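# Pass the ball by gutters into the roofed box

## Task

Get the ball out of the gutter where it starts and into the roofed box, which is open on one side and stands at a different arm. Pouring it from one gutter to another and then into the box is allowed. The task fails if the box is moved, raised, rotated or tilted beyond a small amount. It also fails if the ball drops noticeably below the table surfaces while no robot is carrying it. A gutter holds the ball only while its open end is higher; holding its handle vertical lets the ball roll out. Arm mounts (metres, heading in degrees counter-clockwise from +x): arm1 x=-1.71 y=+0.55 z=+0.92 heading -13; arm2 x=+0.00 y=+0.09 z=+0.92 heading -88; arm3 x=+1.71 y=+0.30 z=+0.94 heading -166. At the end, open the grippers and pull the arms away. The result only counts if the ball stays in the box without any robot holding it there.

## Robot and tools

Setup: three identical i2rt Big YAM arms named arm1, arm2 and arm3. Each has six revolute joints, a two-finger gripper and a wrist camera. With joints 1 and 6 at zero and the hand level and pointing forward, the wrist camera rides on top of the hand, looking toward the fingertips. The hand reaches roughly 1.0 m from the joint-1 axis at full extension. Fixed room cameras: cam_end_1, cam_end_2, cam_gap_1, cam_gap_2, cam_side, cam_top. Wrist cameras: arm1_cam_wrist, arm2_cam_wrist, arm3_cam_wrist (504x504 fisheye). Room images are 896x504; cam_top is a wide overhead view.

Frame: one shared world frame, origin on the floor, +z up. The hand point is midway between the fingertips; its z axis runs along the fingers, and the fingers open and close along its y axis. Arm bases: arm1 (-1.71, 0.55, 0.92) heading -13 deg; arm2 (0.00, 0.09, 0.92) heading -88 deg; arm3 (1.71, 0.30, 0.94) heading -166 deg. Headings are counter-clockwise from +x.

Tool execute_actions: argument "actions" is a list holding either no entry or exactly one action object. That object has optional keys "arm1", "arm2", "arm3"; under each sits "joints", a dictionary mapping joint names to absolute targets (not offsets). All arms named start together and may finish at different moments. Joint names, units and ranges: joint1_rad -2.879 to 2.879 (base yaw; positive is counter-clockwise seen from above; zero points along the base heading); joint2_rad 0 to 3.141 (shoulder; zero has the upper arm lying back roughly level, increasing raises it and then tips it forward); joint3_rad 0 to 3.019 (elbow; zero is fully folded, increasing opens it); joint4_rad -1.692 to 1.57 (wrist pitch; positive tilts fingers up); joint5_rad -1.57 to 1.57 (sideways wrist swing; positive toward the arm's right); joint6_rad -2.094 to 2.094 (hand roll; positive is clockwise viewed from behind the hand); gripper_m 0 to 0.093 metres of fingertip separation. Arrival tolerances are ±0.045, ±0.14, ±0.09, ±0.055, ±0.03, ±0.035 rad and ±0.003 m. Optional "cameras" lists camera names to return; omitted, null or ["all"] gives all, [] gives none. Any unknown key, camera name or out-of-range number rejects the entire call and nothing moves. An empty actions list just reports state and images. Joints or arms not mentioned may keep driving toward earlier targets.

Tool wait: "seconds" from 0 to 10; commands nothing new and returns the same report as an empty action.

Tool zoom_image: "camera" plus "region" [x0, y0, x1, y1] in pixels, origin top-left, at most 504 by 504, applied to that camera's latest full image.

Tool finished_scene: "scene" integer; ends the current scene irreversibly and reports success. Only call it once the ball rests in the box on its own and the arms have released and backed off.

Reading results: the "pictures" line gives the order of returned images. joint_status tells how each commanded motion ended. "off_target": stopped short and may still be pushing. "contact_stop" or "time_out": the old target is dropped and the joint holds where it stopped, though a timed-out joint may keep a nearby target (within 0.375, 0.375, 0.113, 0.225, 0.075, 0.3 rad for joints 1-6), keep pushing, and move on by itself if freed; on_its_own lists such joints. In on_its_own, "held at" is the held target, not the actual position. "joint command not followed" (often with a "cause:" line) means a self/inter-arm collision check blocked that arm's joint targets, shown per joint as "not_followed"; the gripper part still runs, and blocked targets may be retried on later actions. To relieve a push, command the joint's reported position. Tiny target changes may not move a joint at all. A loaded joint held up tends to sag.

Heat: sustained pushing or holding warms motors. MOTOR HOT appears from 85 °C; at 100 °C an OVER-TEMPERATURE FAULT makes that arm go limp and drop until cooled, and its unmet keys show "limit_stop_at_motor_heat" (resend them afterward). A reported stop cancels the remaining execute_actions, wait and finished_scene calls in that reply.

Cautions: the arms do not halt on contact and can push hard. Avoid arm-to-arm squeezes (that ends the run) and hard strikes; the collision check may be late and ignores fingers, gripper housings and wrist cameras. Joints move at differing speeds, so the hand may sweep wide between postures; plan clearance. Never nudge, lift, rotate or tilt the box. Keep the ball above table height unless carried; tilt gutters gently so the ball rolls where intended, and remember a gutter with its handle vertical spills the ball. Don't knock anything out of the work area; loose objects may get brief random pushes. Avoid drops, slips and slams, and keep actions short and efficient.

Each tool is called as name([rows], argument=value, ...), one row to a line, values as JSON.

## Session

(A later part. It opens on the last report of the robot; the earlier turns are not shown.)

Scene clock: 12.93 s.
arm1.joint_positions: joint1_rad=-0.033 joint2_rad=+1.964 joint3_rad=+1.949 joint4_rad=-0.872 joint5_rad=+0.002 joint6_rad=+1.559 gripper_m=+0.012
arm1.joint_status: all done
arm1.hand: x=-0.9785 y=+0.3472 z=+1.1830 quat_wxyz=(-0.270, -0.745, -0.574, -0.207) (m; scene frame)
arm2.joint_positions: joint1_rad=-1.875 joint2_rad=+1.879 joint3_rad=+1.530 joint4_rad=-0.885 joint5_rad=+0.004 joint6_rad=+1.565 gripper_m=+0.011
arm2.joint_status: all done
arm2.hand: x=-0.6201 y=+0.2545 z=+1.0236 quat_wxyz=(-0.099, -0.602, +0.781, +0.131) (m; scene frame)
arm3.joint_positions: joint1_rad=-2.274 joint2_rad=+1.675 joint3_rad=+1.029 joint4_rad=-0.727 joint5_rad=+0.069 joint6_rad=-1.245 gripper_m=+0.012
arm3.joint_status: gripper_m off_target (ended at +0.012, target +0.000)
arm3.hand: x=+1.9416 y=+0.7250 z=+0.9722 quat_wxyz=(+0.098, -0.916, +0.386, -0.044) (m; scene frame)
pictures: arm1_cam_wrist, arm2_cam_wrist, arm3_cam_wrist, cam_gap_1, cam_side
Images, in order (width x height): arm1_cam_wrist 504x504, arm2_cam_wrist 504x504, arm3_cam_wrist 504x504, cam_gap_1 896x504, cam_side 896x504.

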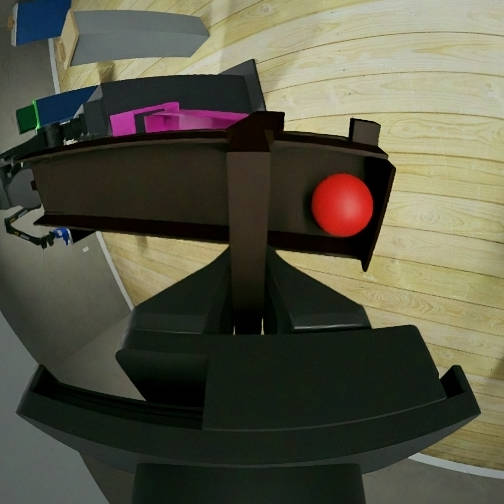

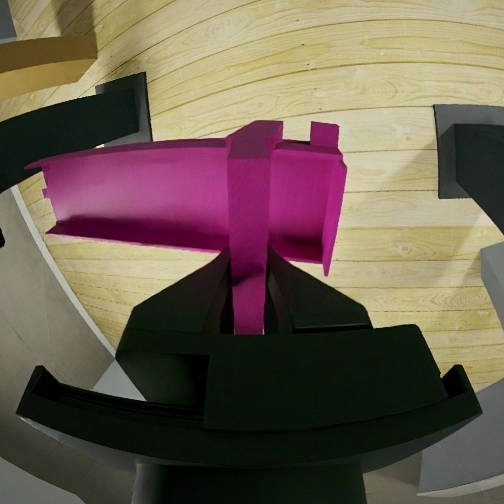

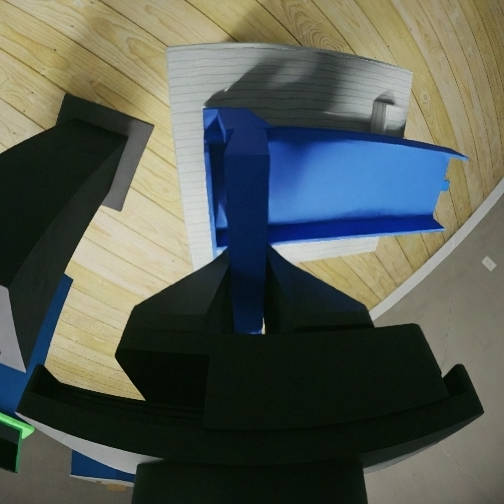

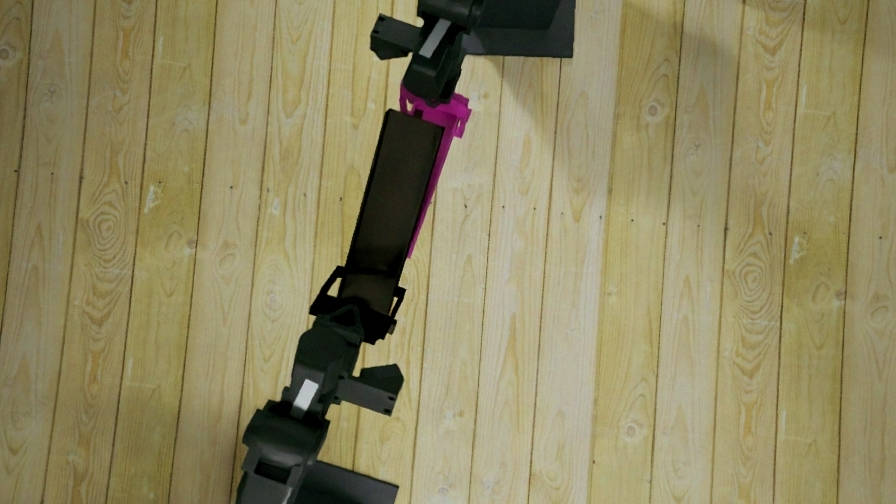

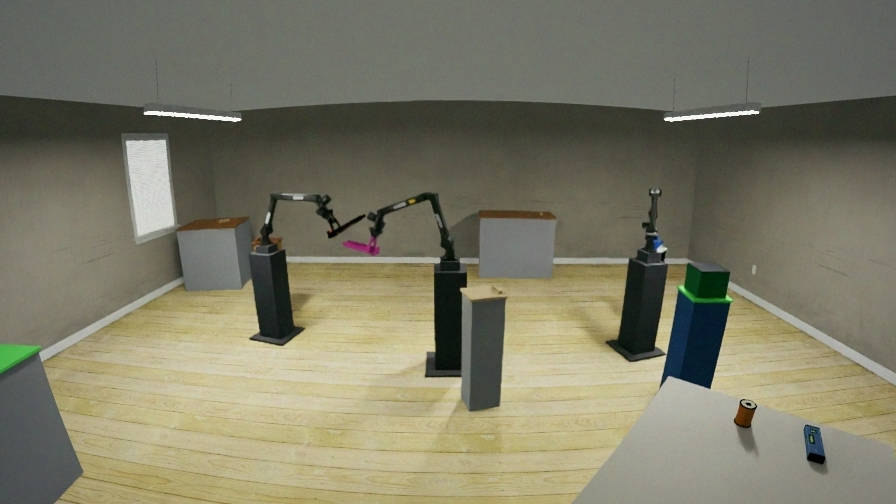

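execute_actions([
  {"arm1":{"joints":{"joint1_rad":-0.014,"joint4_rad":-1.40}},"arm3":{"joints":{"joint3_rad":1.40,"joint6_rad":-1.57}}},
], cameras=["arm1_cam_wrist","cam_gap_1","cam_side"])

Scene clock: 14.87 s.
arm1.joint_positions: joint1_rad=-0.023 joint2_rad=+1.964 joint3_rad=+1.949 joint4_rad=-1.389 joint5_rad=+0.002 joint6_rad=+1.559 gripper_m=+0.011
arm1.joint_status: all done
arm1.hand: x=-1.0867 y=+0.3839 z=+1.1303 quat_wxyz=(-0.069, -0.785, -0.613, -0.057) (m; scene frame)
arm2.joint_positions: joint1_rad=-1.875 joint2_rad=+1.879 joint3_rad=+1.530 joint4_rad=-0.885 joint5_rad=+0.004 joint6_rad=+1.565 gripper_m=+0.011
arm2.joint_status: not commanded
arm2.hand: x=-0.6201 y=+0.2545 z=+1.0236 quat_wxyz=(-0.099, -0.602, +0.781, +0.131) (m; scene frame)
arm3.joint_positions: joint1_rad=-2.274 joint2_rad=+1.700 joint3_rad=+1.353 joint4_rad=-0.739 joint5_rad=+0.071 joint6_rad=-1.564 gripper_m=+0.012
arm3.joint_status: all done
arm3.hand: x=+1.9991 y=+0.8403 z=+1.0940 quat_wxyz=(+0.228, -0.941, +0.234, -0.091) (m; scene frame)
pictures: arm1_cam_wrist, cam_gap_1, cam_side
Images, in order (width x height): arm1_cam_wrist 504x504, cam_gap_1 896x504, cam_side 896x504.

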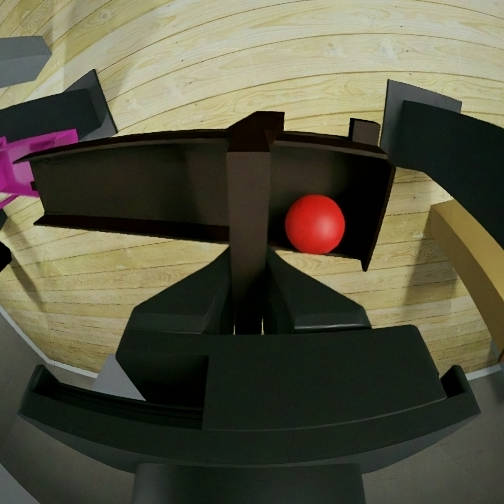

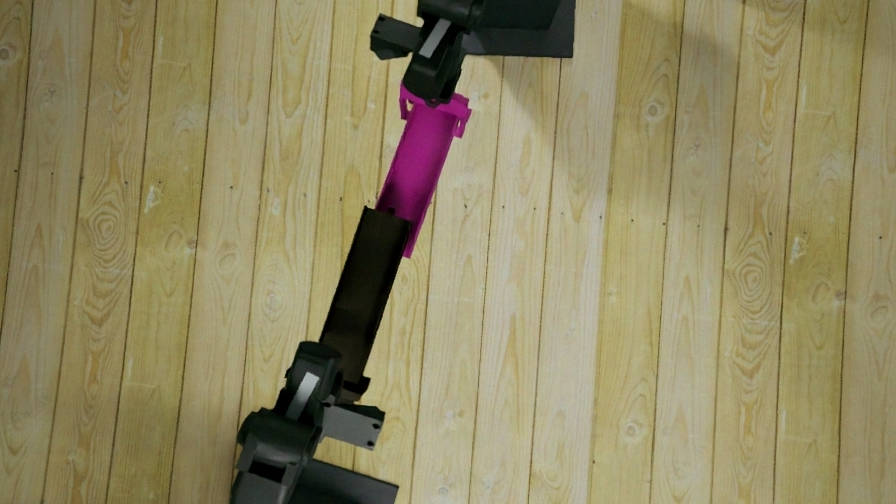

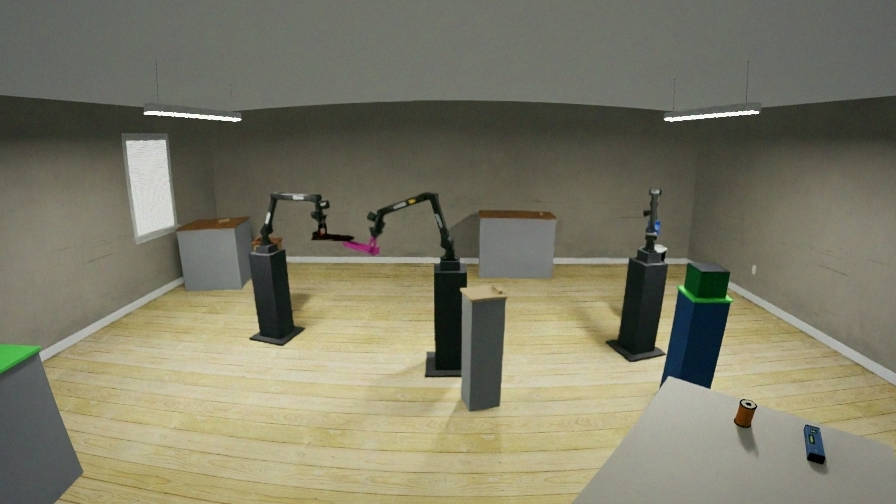

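wait(seconds=1.5)

Scene clock: 16.40 s.
arm1.joint_positions: joint1_rad=-0.023 joint2_rad=+1.964 joint3_rad=+1.949 joint4_rad=-1.392 joint5_rad=+0.002 joint6_rad=+1.559 gripper_m=+0.011
arm1.joint_status: all done
arm1.hand: x=-1.0874 y=+0.3841 z=+1.1302 quat_wxyz=(-0.067, -0.785, -0.613, -0.056) (m; scene frame)
arm2.joint_positions: joint1_rad=-1.875 joint2_rad=+1.879 joint3_rad=+1.530 joint4_rad=-0.885 joint5_rad=+0.004 joint6_rad=+1.565 gripper_m=+0.011
arm2.joint_status: not commanded
arm2.hand: x=-0.6201 y=+0.2545 z=+1.0236 quat_wxyz=(-0.099, -0.602, +0.781, +0.131) (m; scene frame)
arm3.joint_positions: joint1_rad=-2.274 joint2_rad=+1.700 joint3_rad=+1.353 joint4_rad=-0.739 joint5_rad=+0.071 joint6_rad=-1.564 gripper_m=+0.012
arm3.joint_status: all done
arm3.hand: x=+1.9991 y=+0.8403 z=+1.0940 quat_wxyz=(+0.228, -0.941, +0.234, -0.091) (m; scene frame)
wait: 1.50 s; at rest by 0.23 s
pictures: arm1_cam_wrist, arm2_cam_wrist, arm3_cam_wrist, cam_end_1, cam_end_2, cam_gap_1, cam_gap_2, cam_side, cam_top
Images, in order (width x height): arm1_cam_wrist 504x504, arm2_cam_wrist 504x504, arm3_cam_wrist 504x504, cam_end_1 896x504, cam_end_2 896x504, cam_gap_1 896x504, cam_gap_2 896x504, cam_side 896x504, cam_top 896x504.

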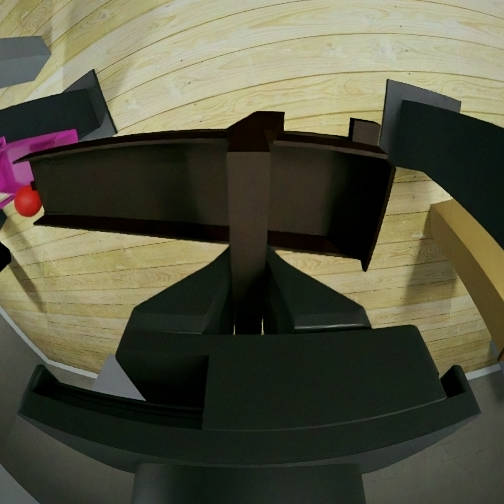

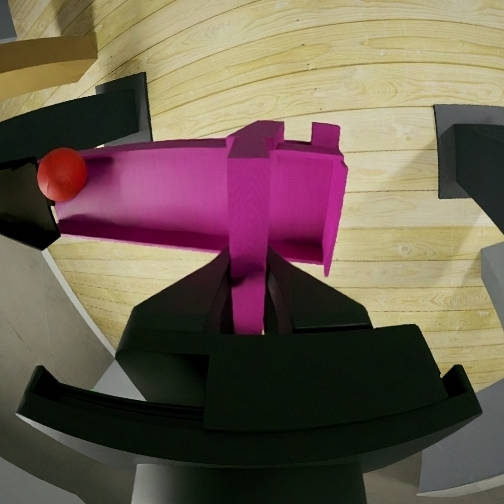

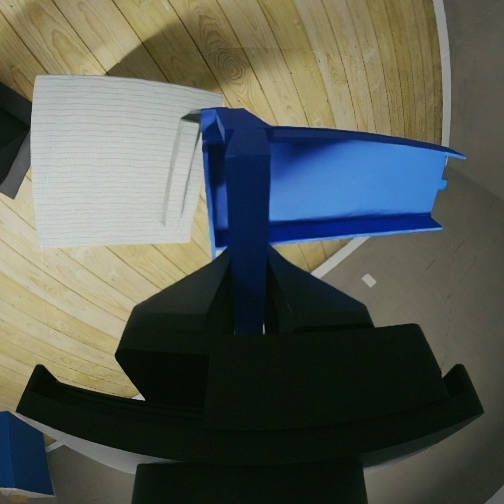

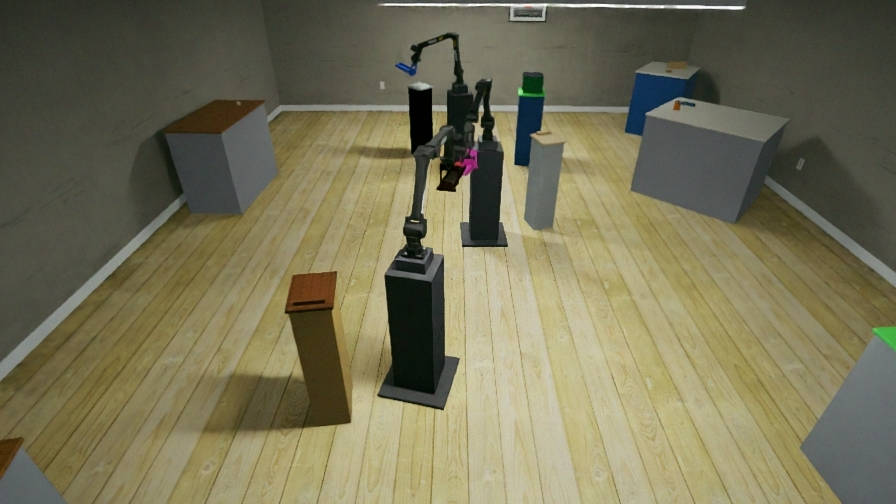

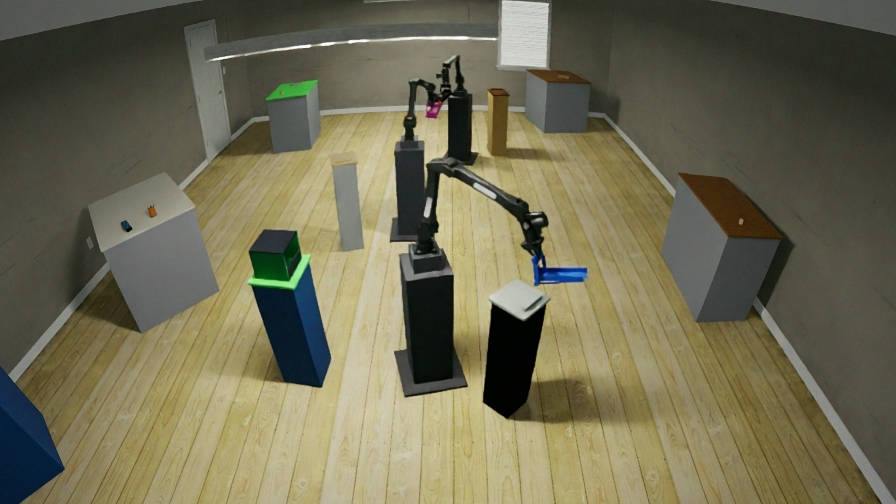

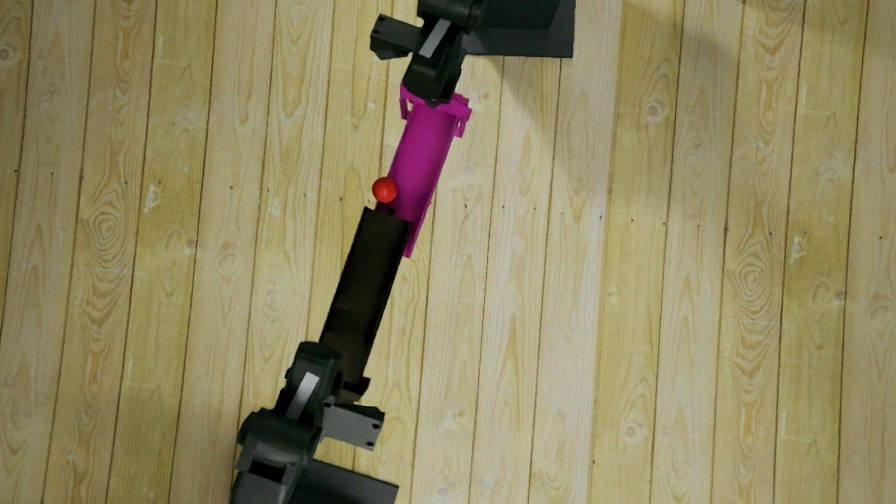

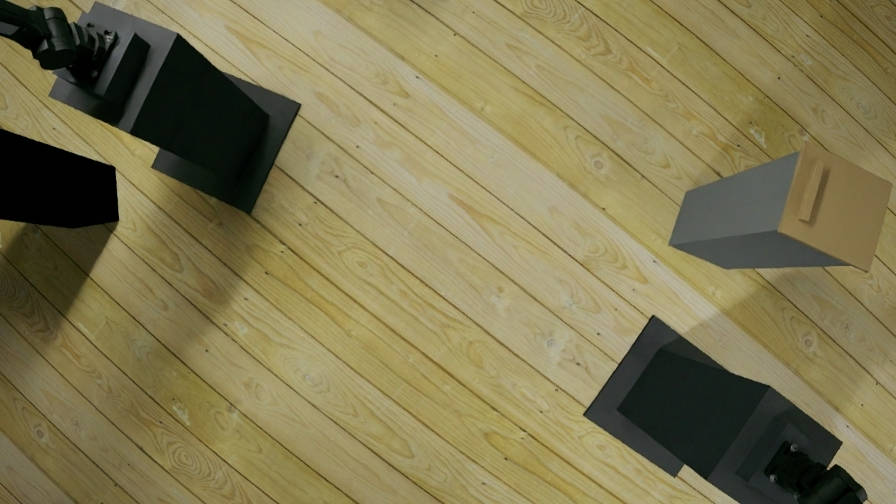

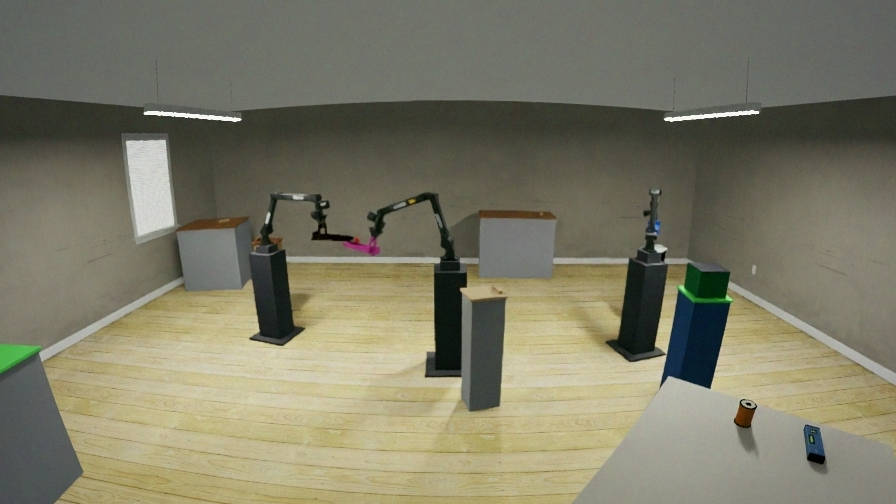

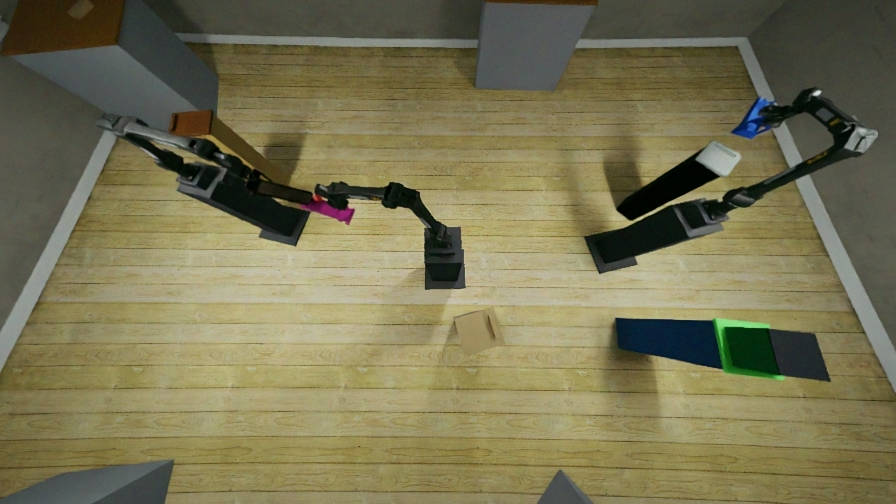

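execute_actions(actions=[])

Scene clock: 16.90 s.
arm1.joint_positions: joint1_rad=-0.023 joint2_rad=+1.961 joint3_rad=+1.949 joint4_rad=-1.392 joint5_rad=+0.002 joint6_rad=+1.559 gripper_m=+0.011
arm1.joint_status: all done
arm1.hand: x=-1.0876 y=+0.3842 z=+1.1318 quat_wxyz=(-0.068, -0.785, -0.613, -0.056) (m; scene frame)
arm2.joint_positions: joint1_rad=-1.875 joint2_rad=+1.879 joint3_rad=+1.530 joint4_rad=-0.886 joint5_rad=+0.002 joint6_rad=+1.566 gripper_m=+0.011
arm2.joint_status: not commanded
arm2.hand: x=-0.6199 y=+0.2541 z=+1.0235 quat_wxyz=(-0.099, -0.602, +0.782, +0.130) (m; scene frame)
arm3.joint_positions: joint1_rad=-2.274 joint2_rad=+1.700 joint3_rad=+1.353 joint4_rad=-0.739 joint5_rad=+0.071 joint6_rad=-1.564 gripper_m=+0.012
arm3.joint_status: all done
arm3.hand: x=+1.9991 y=+0.8403 z=+1.0940 quat_wxyz=(+0.228, -0.941, +0.234, -0.091) (m; scene frame)
pictures: arm1_cam_wrist, arm2_cam_wrist, arm3_cam_wrist, cam_end_1, cam_end_2, cam_gap_1, cam_gap_2, cam_side, cam_top
Images, in order (width x height): arm1_cam_wrist 504x504, arm2_cam_wrist 504x504, arm3_cam_wrist 504x504, cam_end_1 896x504, cam_end_2 896x504, cam_gap_1 896x504, cam_gap_2 896x504, cam_side 896x504, cam_top 896x504.

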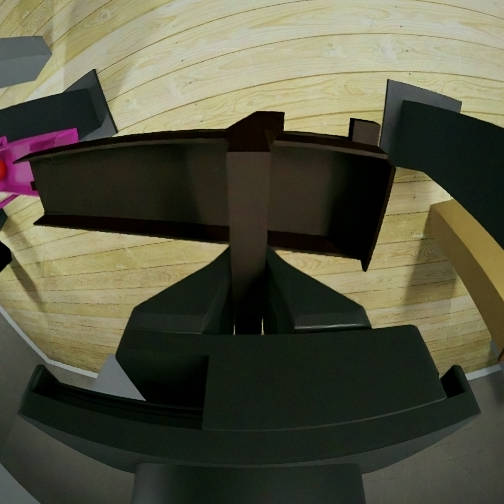

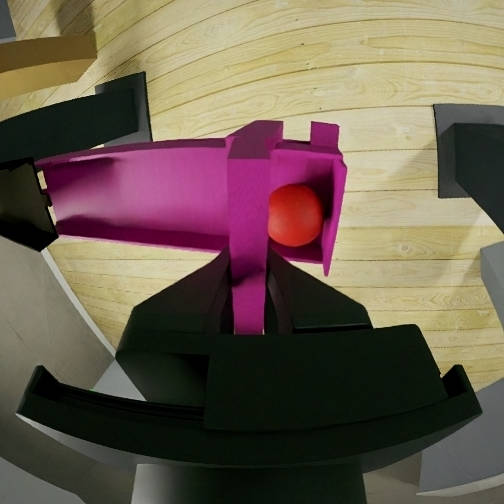

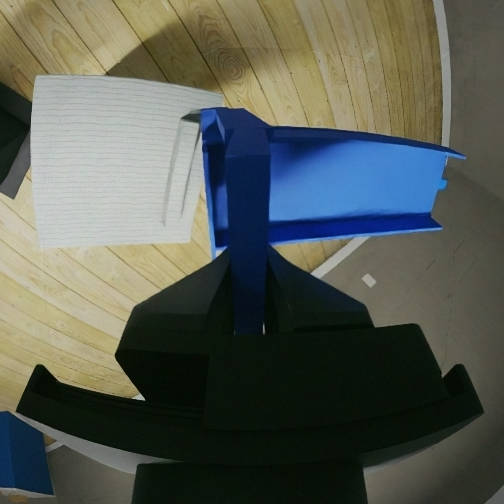

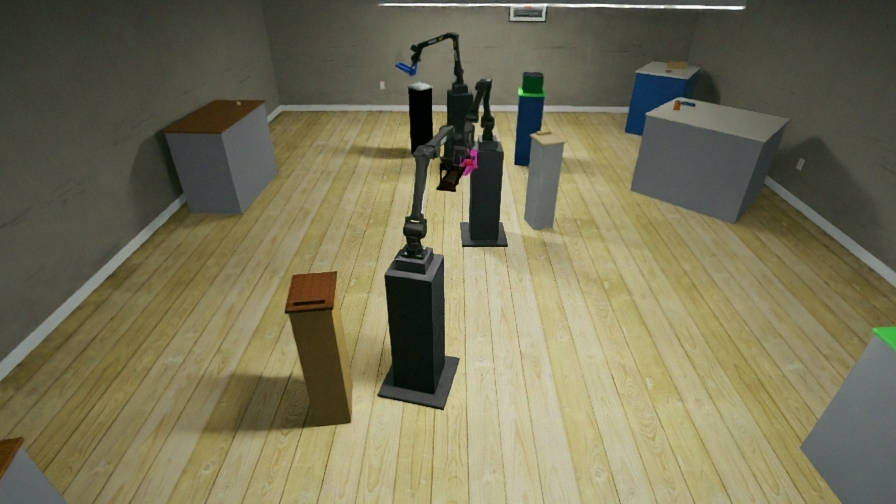

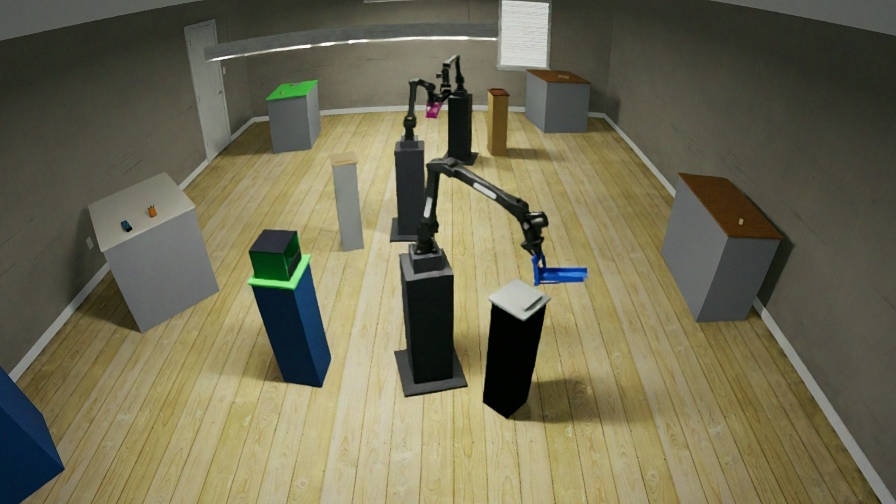

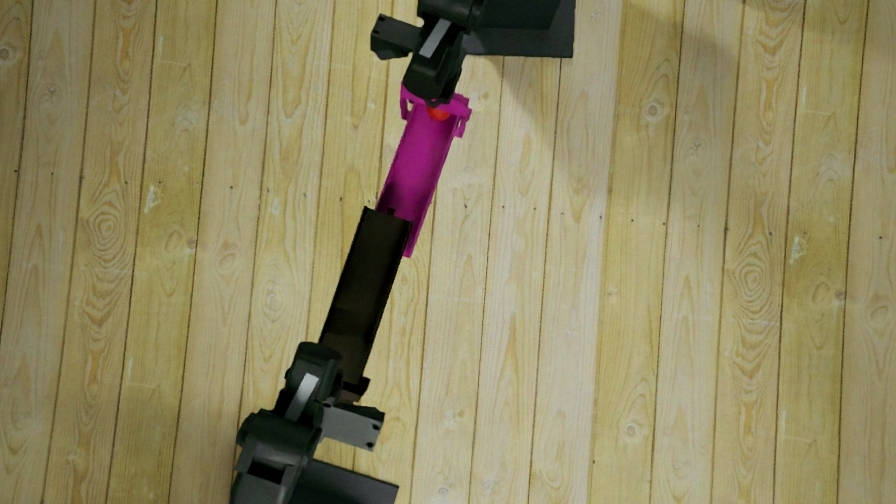

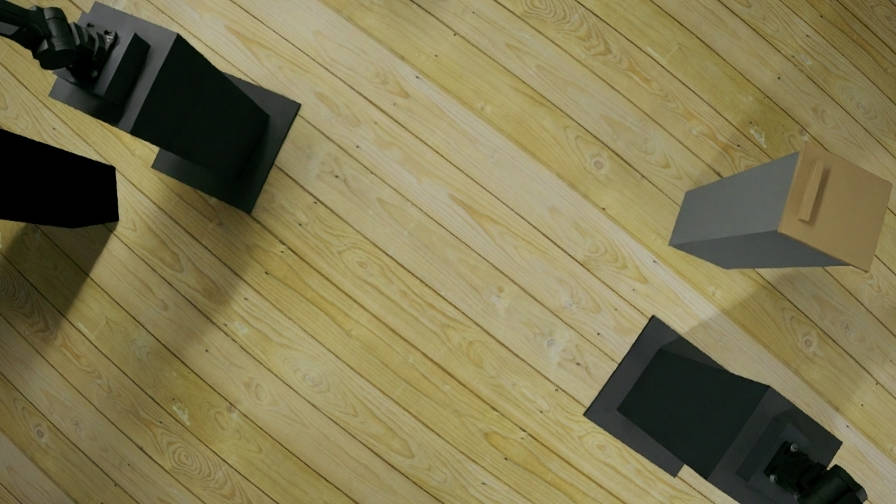

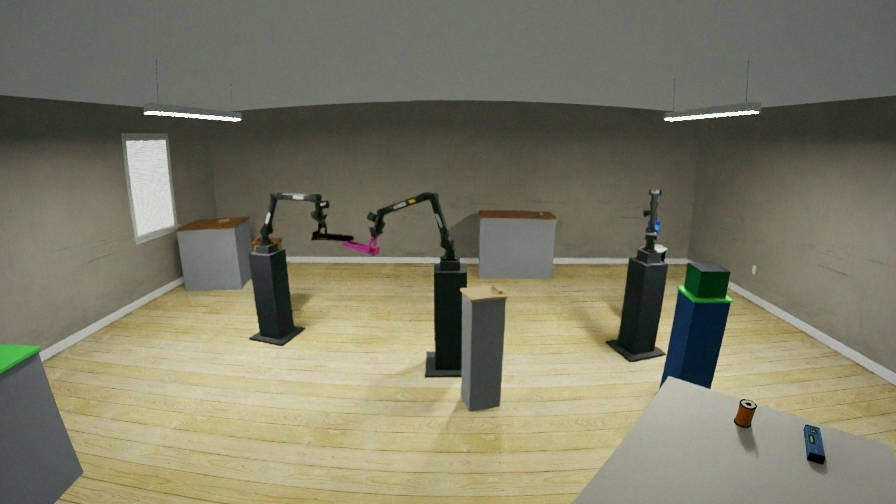

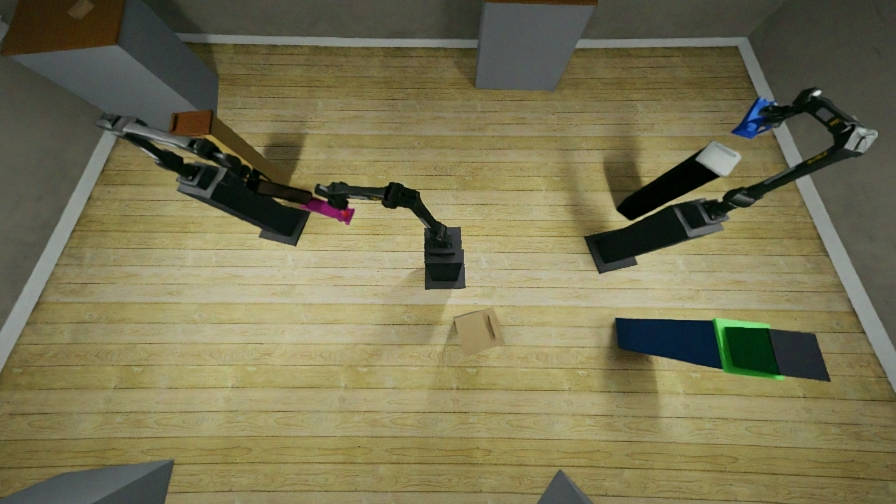

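execute_actions([
  {"arm1":{"joints":{"joint1_rad":2.08,"joint2_rad":1.6,"joint4_rad":-1.05,"joint5_rad":-0.25,"joint6_rad":0.12}},"arm2":{"joints":{"joint1_rad":1.665,"joint2_rad":1.945,"joint3_rad":2.01,"joint4_rad":-0.87}},"arm3":{"joints":{"joint1_rad":-0.107,"joint2_rad":1.925,"joint3_rad":1.62,"joint4_rad":-0.875,"joint5_rad":0.0,"joint6_rad":-1.57}}},
], cameras=["arm2_cam_wrist","arm3_cam_wrist","cam_gap_2","cam_side"])

Scene clock: 21.47 s.
arm1.joint_positions: joint1_rad=+2.089 joint2_rad=+1.617 joint3_rad=+1.976 joint4_rad=-1.062 joint5_rad=-0.250 joint6_rad=+0.129 gripper_m=+0.012
arm1.joint_status: all done
arm1.hand: x=-1.9433 y=+1.1591 z=+1.4022 quat_wxyz=(-0.139, +0.720, -0.543, -0.408) (m; scene frame)
arm2.joint_positions: joint1_rad=+1.668 joint2_rad=+1.986 joint3_rad=+1.971 joint4_rad=-0.874 joint5_rad=-0.003 joint6_rad=+1.565 gripper_m=+0.011
arm2.joint_status: all done
arm2.hand: x=+0.7646 y=+0.1941 z=+1.1777 quat_wxyz=(-0.223, -0.615, -0.713, -0.253) (m; scene frame)
arm3.joint_positions: joint1_rad=-0.105 joint2_rad=+1.953 joint3_rad=+1.575 joint4_rad=-0.873 joint5_rad=-0.002 joint6_rad=-1.565 gripper_m=+0.012
arm3.joint_status: all done
arm3.hand: x=+1.0617 y=+0.2120 z=+1.0177 quat_wxyz=(+0.102, -0.652, -0.742, +0.118) (m; scene frame)
pictures: arm2_cam_wrist, arm3_cam_wrist, cam_gap_2, cam_side
Images, in order (width x height): arm2_cam_wrist 504x504, arm3_cam_wrist 504x504, cam_gap_2 896x504, cam_side 896x504.

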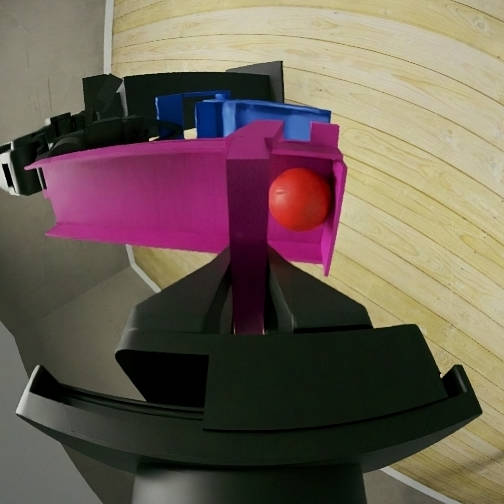

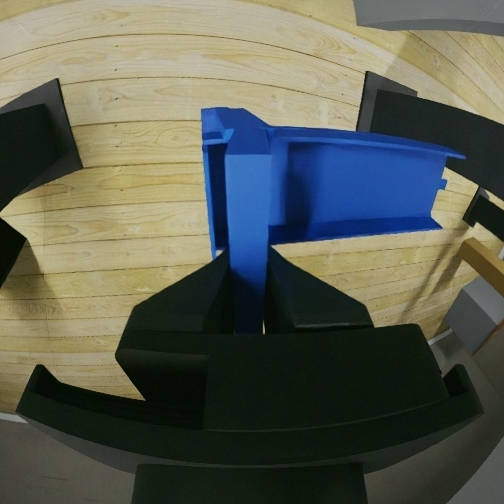

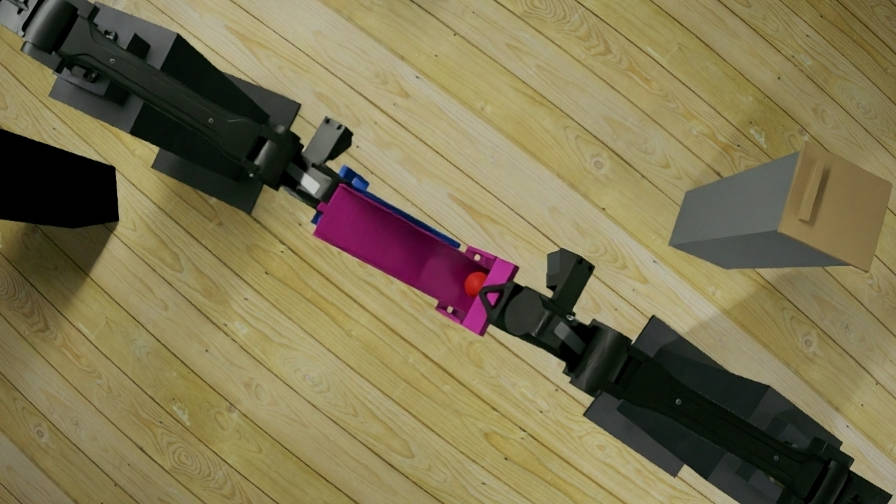

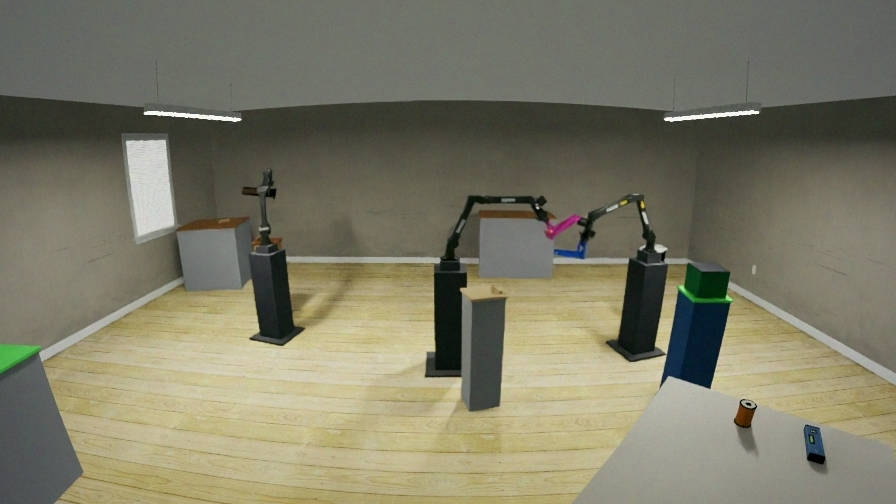

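execute_actions([
  {"arm1":{"joints":{"joint1_rad":2.066,"joint2_rad":1.69,"joint3_rad":1.40,"joint4_rad":-1.18}},"arm2":{"joints":{"joint1_rad":1.642,"joint4_rad":-1.29}},"arm3":{"joints":{"joint1_rad":-0.131}}},
], cameras=["arm1_cam_wrist","arm2_cam_wrist","arm3_cam_wrist","cam_gap_2","cam_side"])

Scene clock: 23.47 s.
arm1.joint_positions: joint1_rad=+2.074 joint2_rad=+1.702 joint3_rad=+1.397 joint4_rad=-1.176 joint5_rad=-0.246 joint6_rad=+0.128 gripper_m=+0.012
arm1.joint_status: all done
arm1.hand: x=-1.8963 y=+1.0452 z=+1.0603 quat_wxyz=(+0.071, +0.753, -0.646, -0.102) (m; scene frame)
arm2.joint_positions: joint1_rad=+1.648 joint2_rad=+1.977 joint3_rad=+1.971 joint4_rad=-1.288 joint5_rad=-0.003 joint6_rad=+1.562 gripper_m=+0.011
arm2.joint_status: all done
arm2.hand: x=+0.6768 y=+0.1681 z=+1.1371 quat_wxyz=(-0.094, -0.654, -0.743, -0.105) (m; scene frame)
arm3.joint_positions: joint1_rad=-0.127 joint2_rad=+1.951 joint3_rad=+1.575 joint4_rad=-0.877 joint5_rad=-0.002 joint6_rad=-1.565 gripper_m=+0.012
arm3.joint_status: all done
arm3.hand: x=+1.0608 y=+0.2268 z=+1.0186 quat_wxyz=(+0.103, -0.661, -0.735, +0.116) (m; scene frame)
pictures: arm1_cam_wrist, arm2_cam_wrist, arm3_cam_wrist, cam_gap_2, cam_side
Images, in order (width x height): arm1_cam_wrist 504x504, arm2_cam_wrist 504x504, arm3_cam_wrist 504x504, cam_gap_2 896x504, cam_side 896x504.

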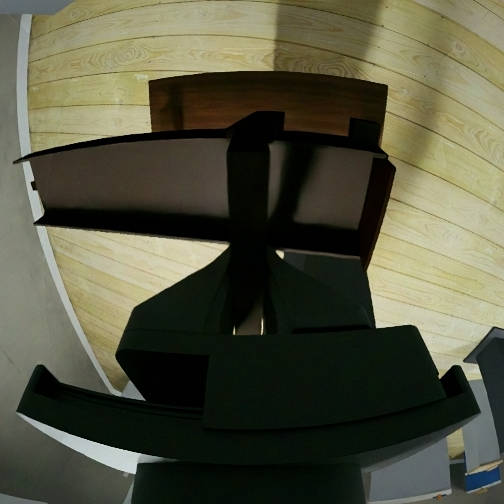

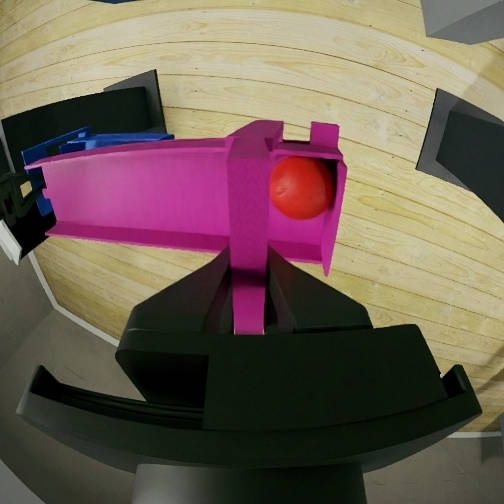

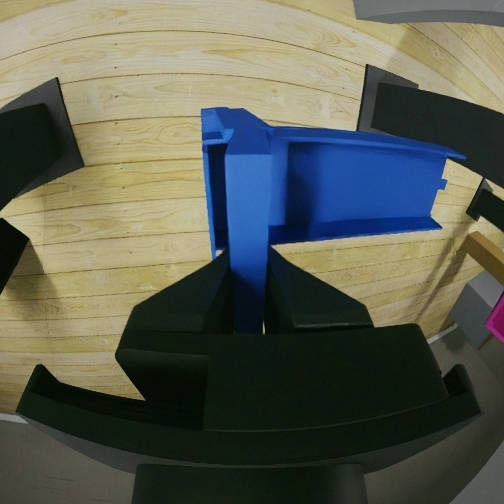

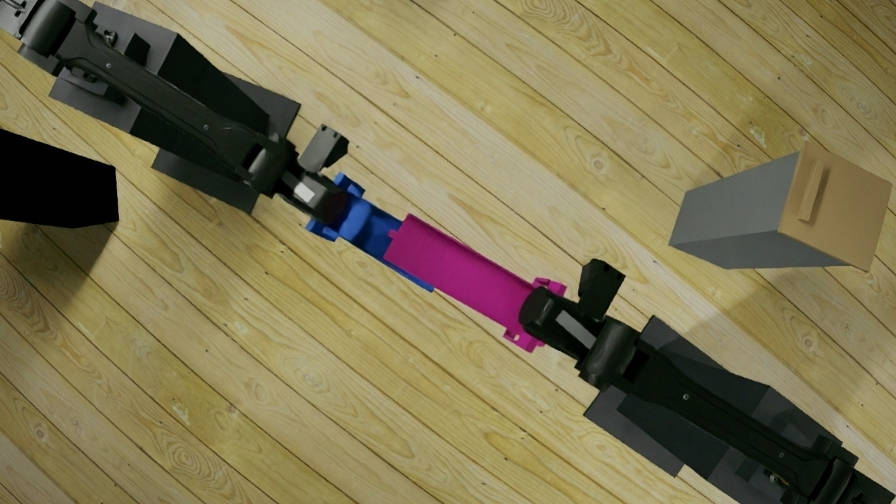

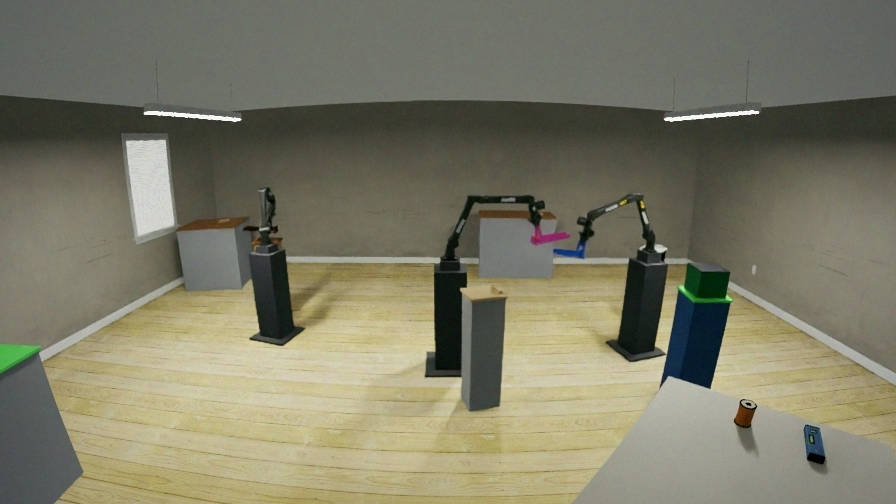

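execute_actions([
  {"arm1":{"joints":{"joint2_rad":1.79,"joint3_rad":1.32,"joint4_rad":-1.04}},"arm2":{"joints":{"joint1_rad":1.66,"joint4_rad":-1.43}}},
], cameras=["arm1_cam_wrist","arm2_cam_wrist","arm3_cam_wrist","cam_gap_2"])

Scene clock: 24.57 s.
arm1.joint_positions: joint1_rad=+2.074 joint2_rad=+1.804 joint3_rad=+1.316 joint4_rad=-1.055 joint5_rad=-0.246 joint6_rad=+0.128 gripper_m=+0.012
arm1.joint_status: all done
arm1.hand: x=-1.8939 y=+1.0407 z=+0.9816 quat_wxyz=(+0.088, +0.751, -0.649, -0.076) (m; scene frame)
arm2.joint_positions: joint1_rad=+1.648 joint2_rad=+1.977 joint3_rad=+1.971 joint4_rad=-1.426 joint5_rad=-0.003 joint6_rad=+1.562 gripper_m=+0.011
arm2.joint_status: all done
arm2.hand: x=+0.6439 y=+0.1641 z=+1.1299 quat_wxyz=(-0.049, -0.659, -0.749, -0.054) (m; scene frame)
arm3.joint_positions: joint1_rad=-0.127 joint2_rad=+1.951 joint3_rad=+1.575 joint4_rad=-0.877 joint5_rad=-0.002 joint6_rad=-1.565 gripper_m=+0.012
arm3.joint_status: not commanded
arm3.hand: x=+1.0608 y=+0.2268 z=+1.0186 quat_wxyz=(+0.103, -0.661, -0.735, +0.116) (m; scene frame)
pictures: arm1_cam_wrist, arm2_cam_wrist, arm3_cam_wrist, cam_gap_2
Images, in order (width x height): arm1_cam_wrist 504x504, arm2_cam_wrist 504x504, arm3_cam_wrist 504x504, cam_gap_2 896x504.

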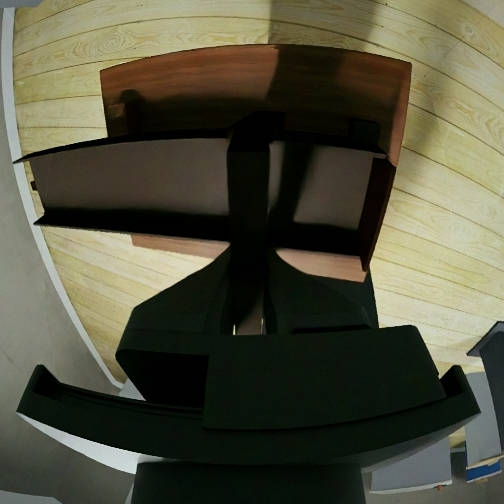

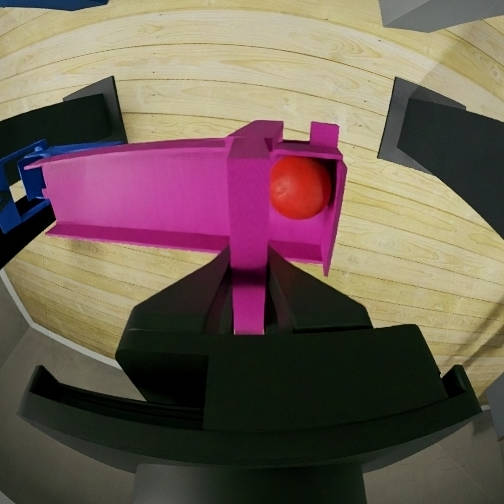

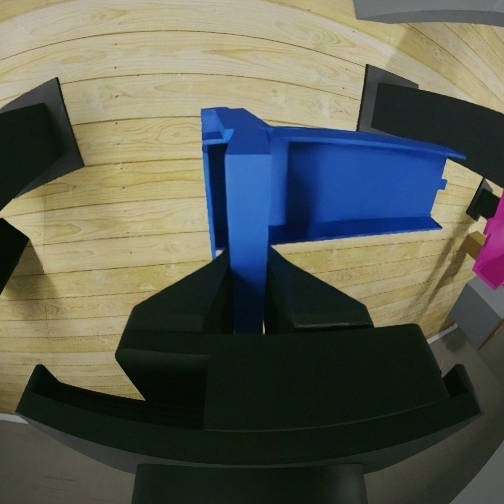

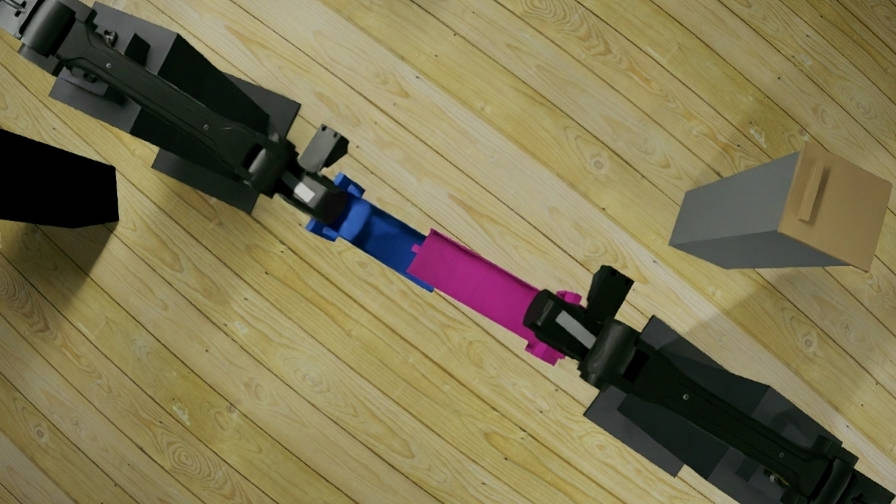

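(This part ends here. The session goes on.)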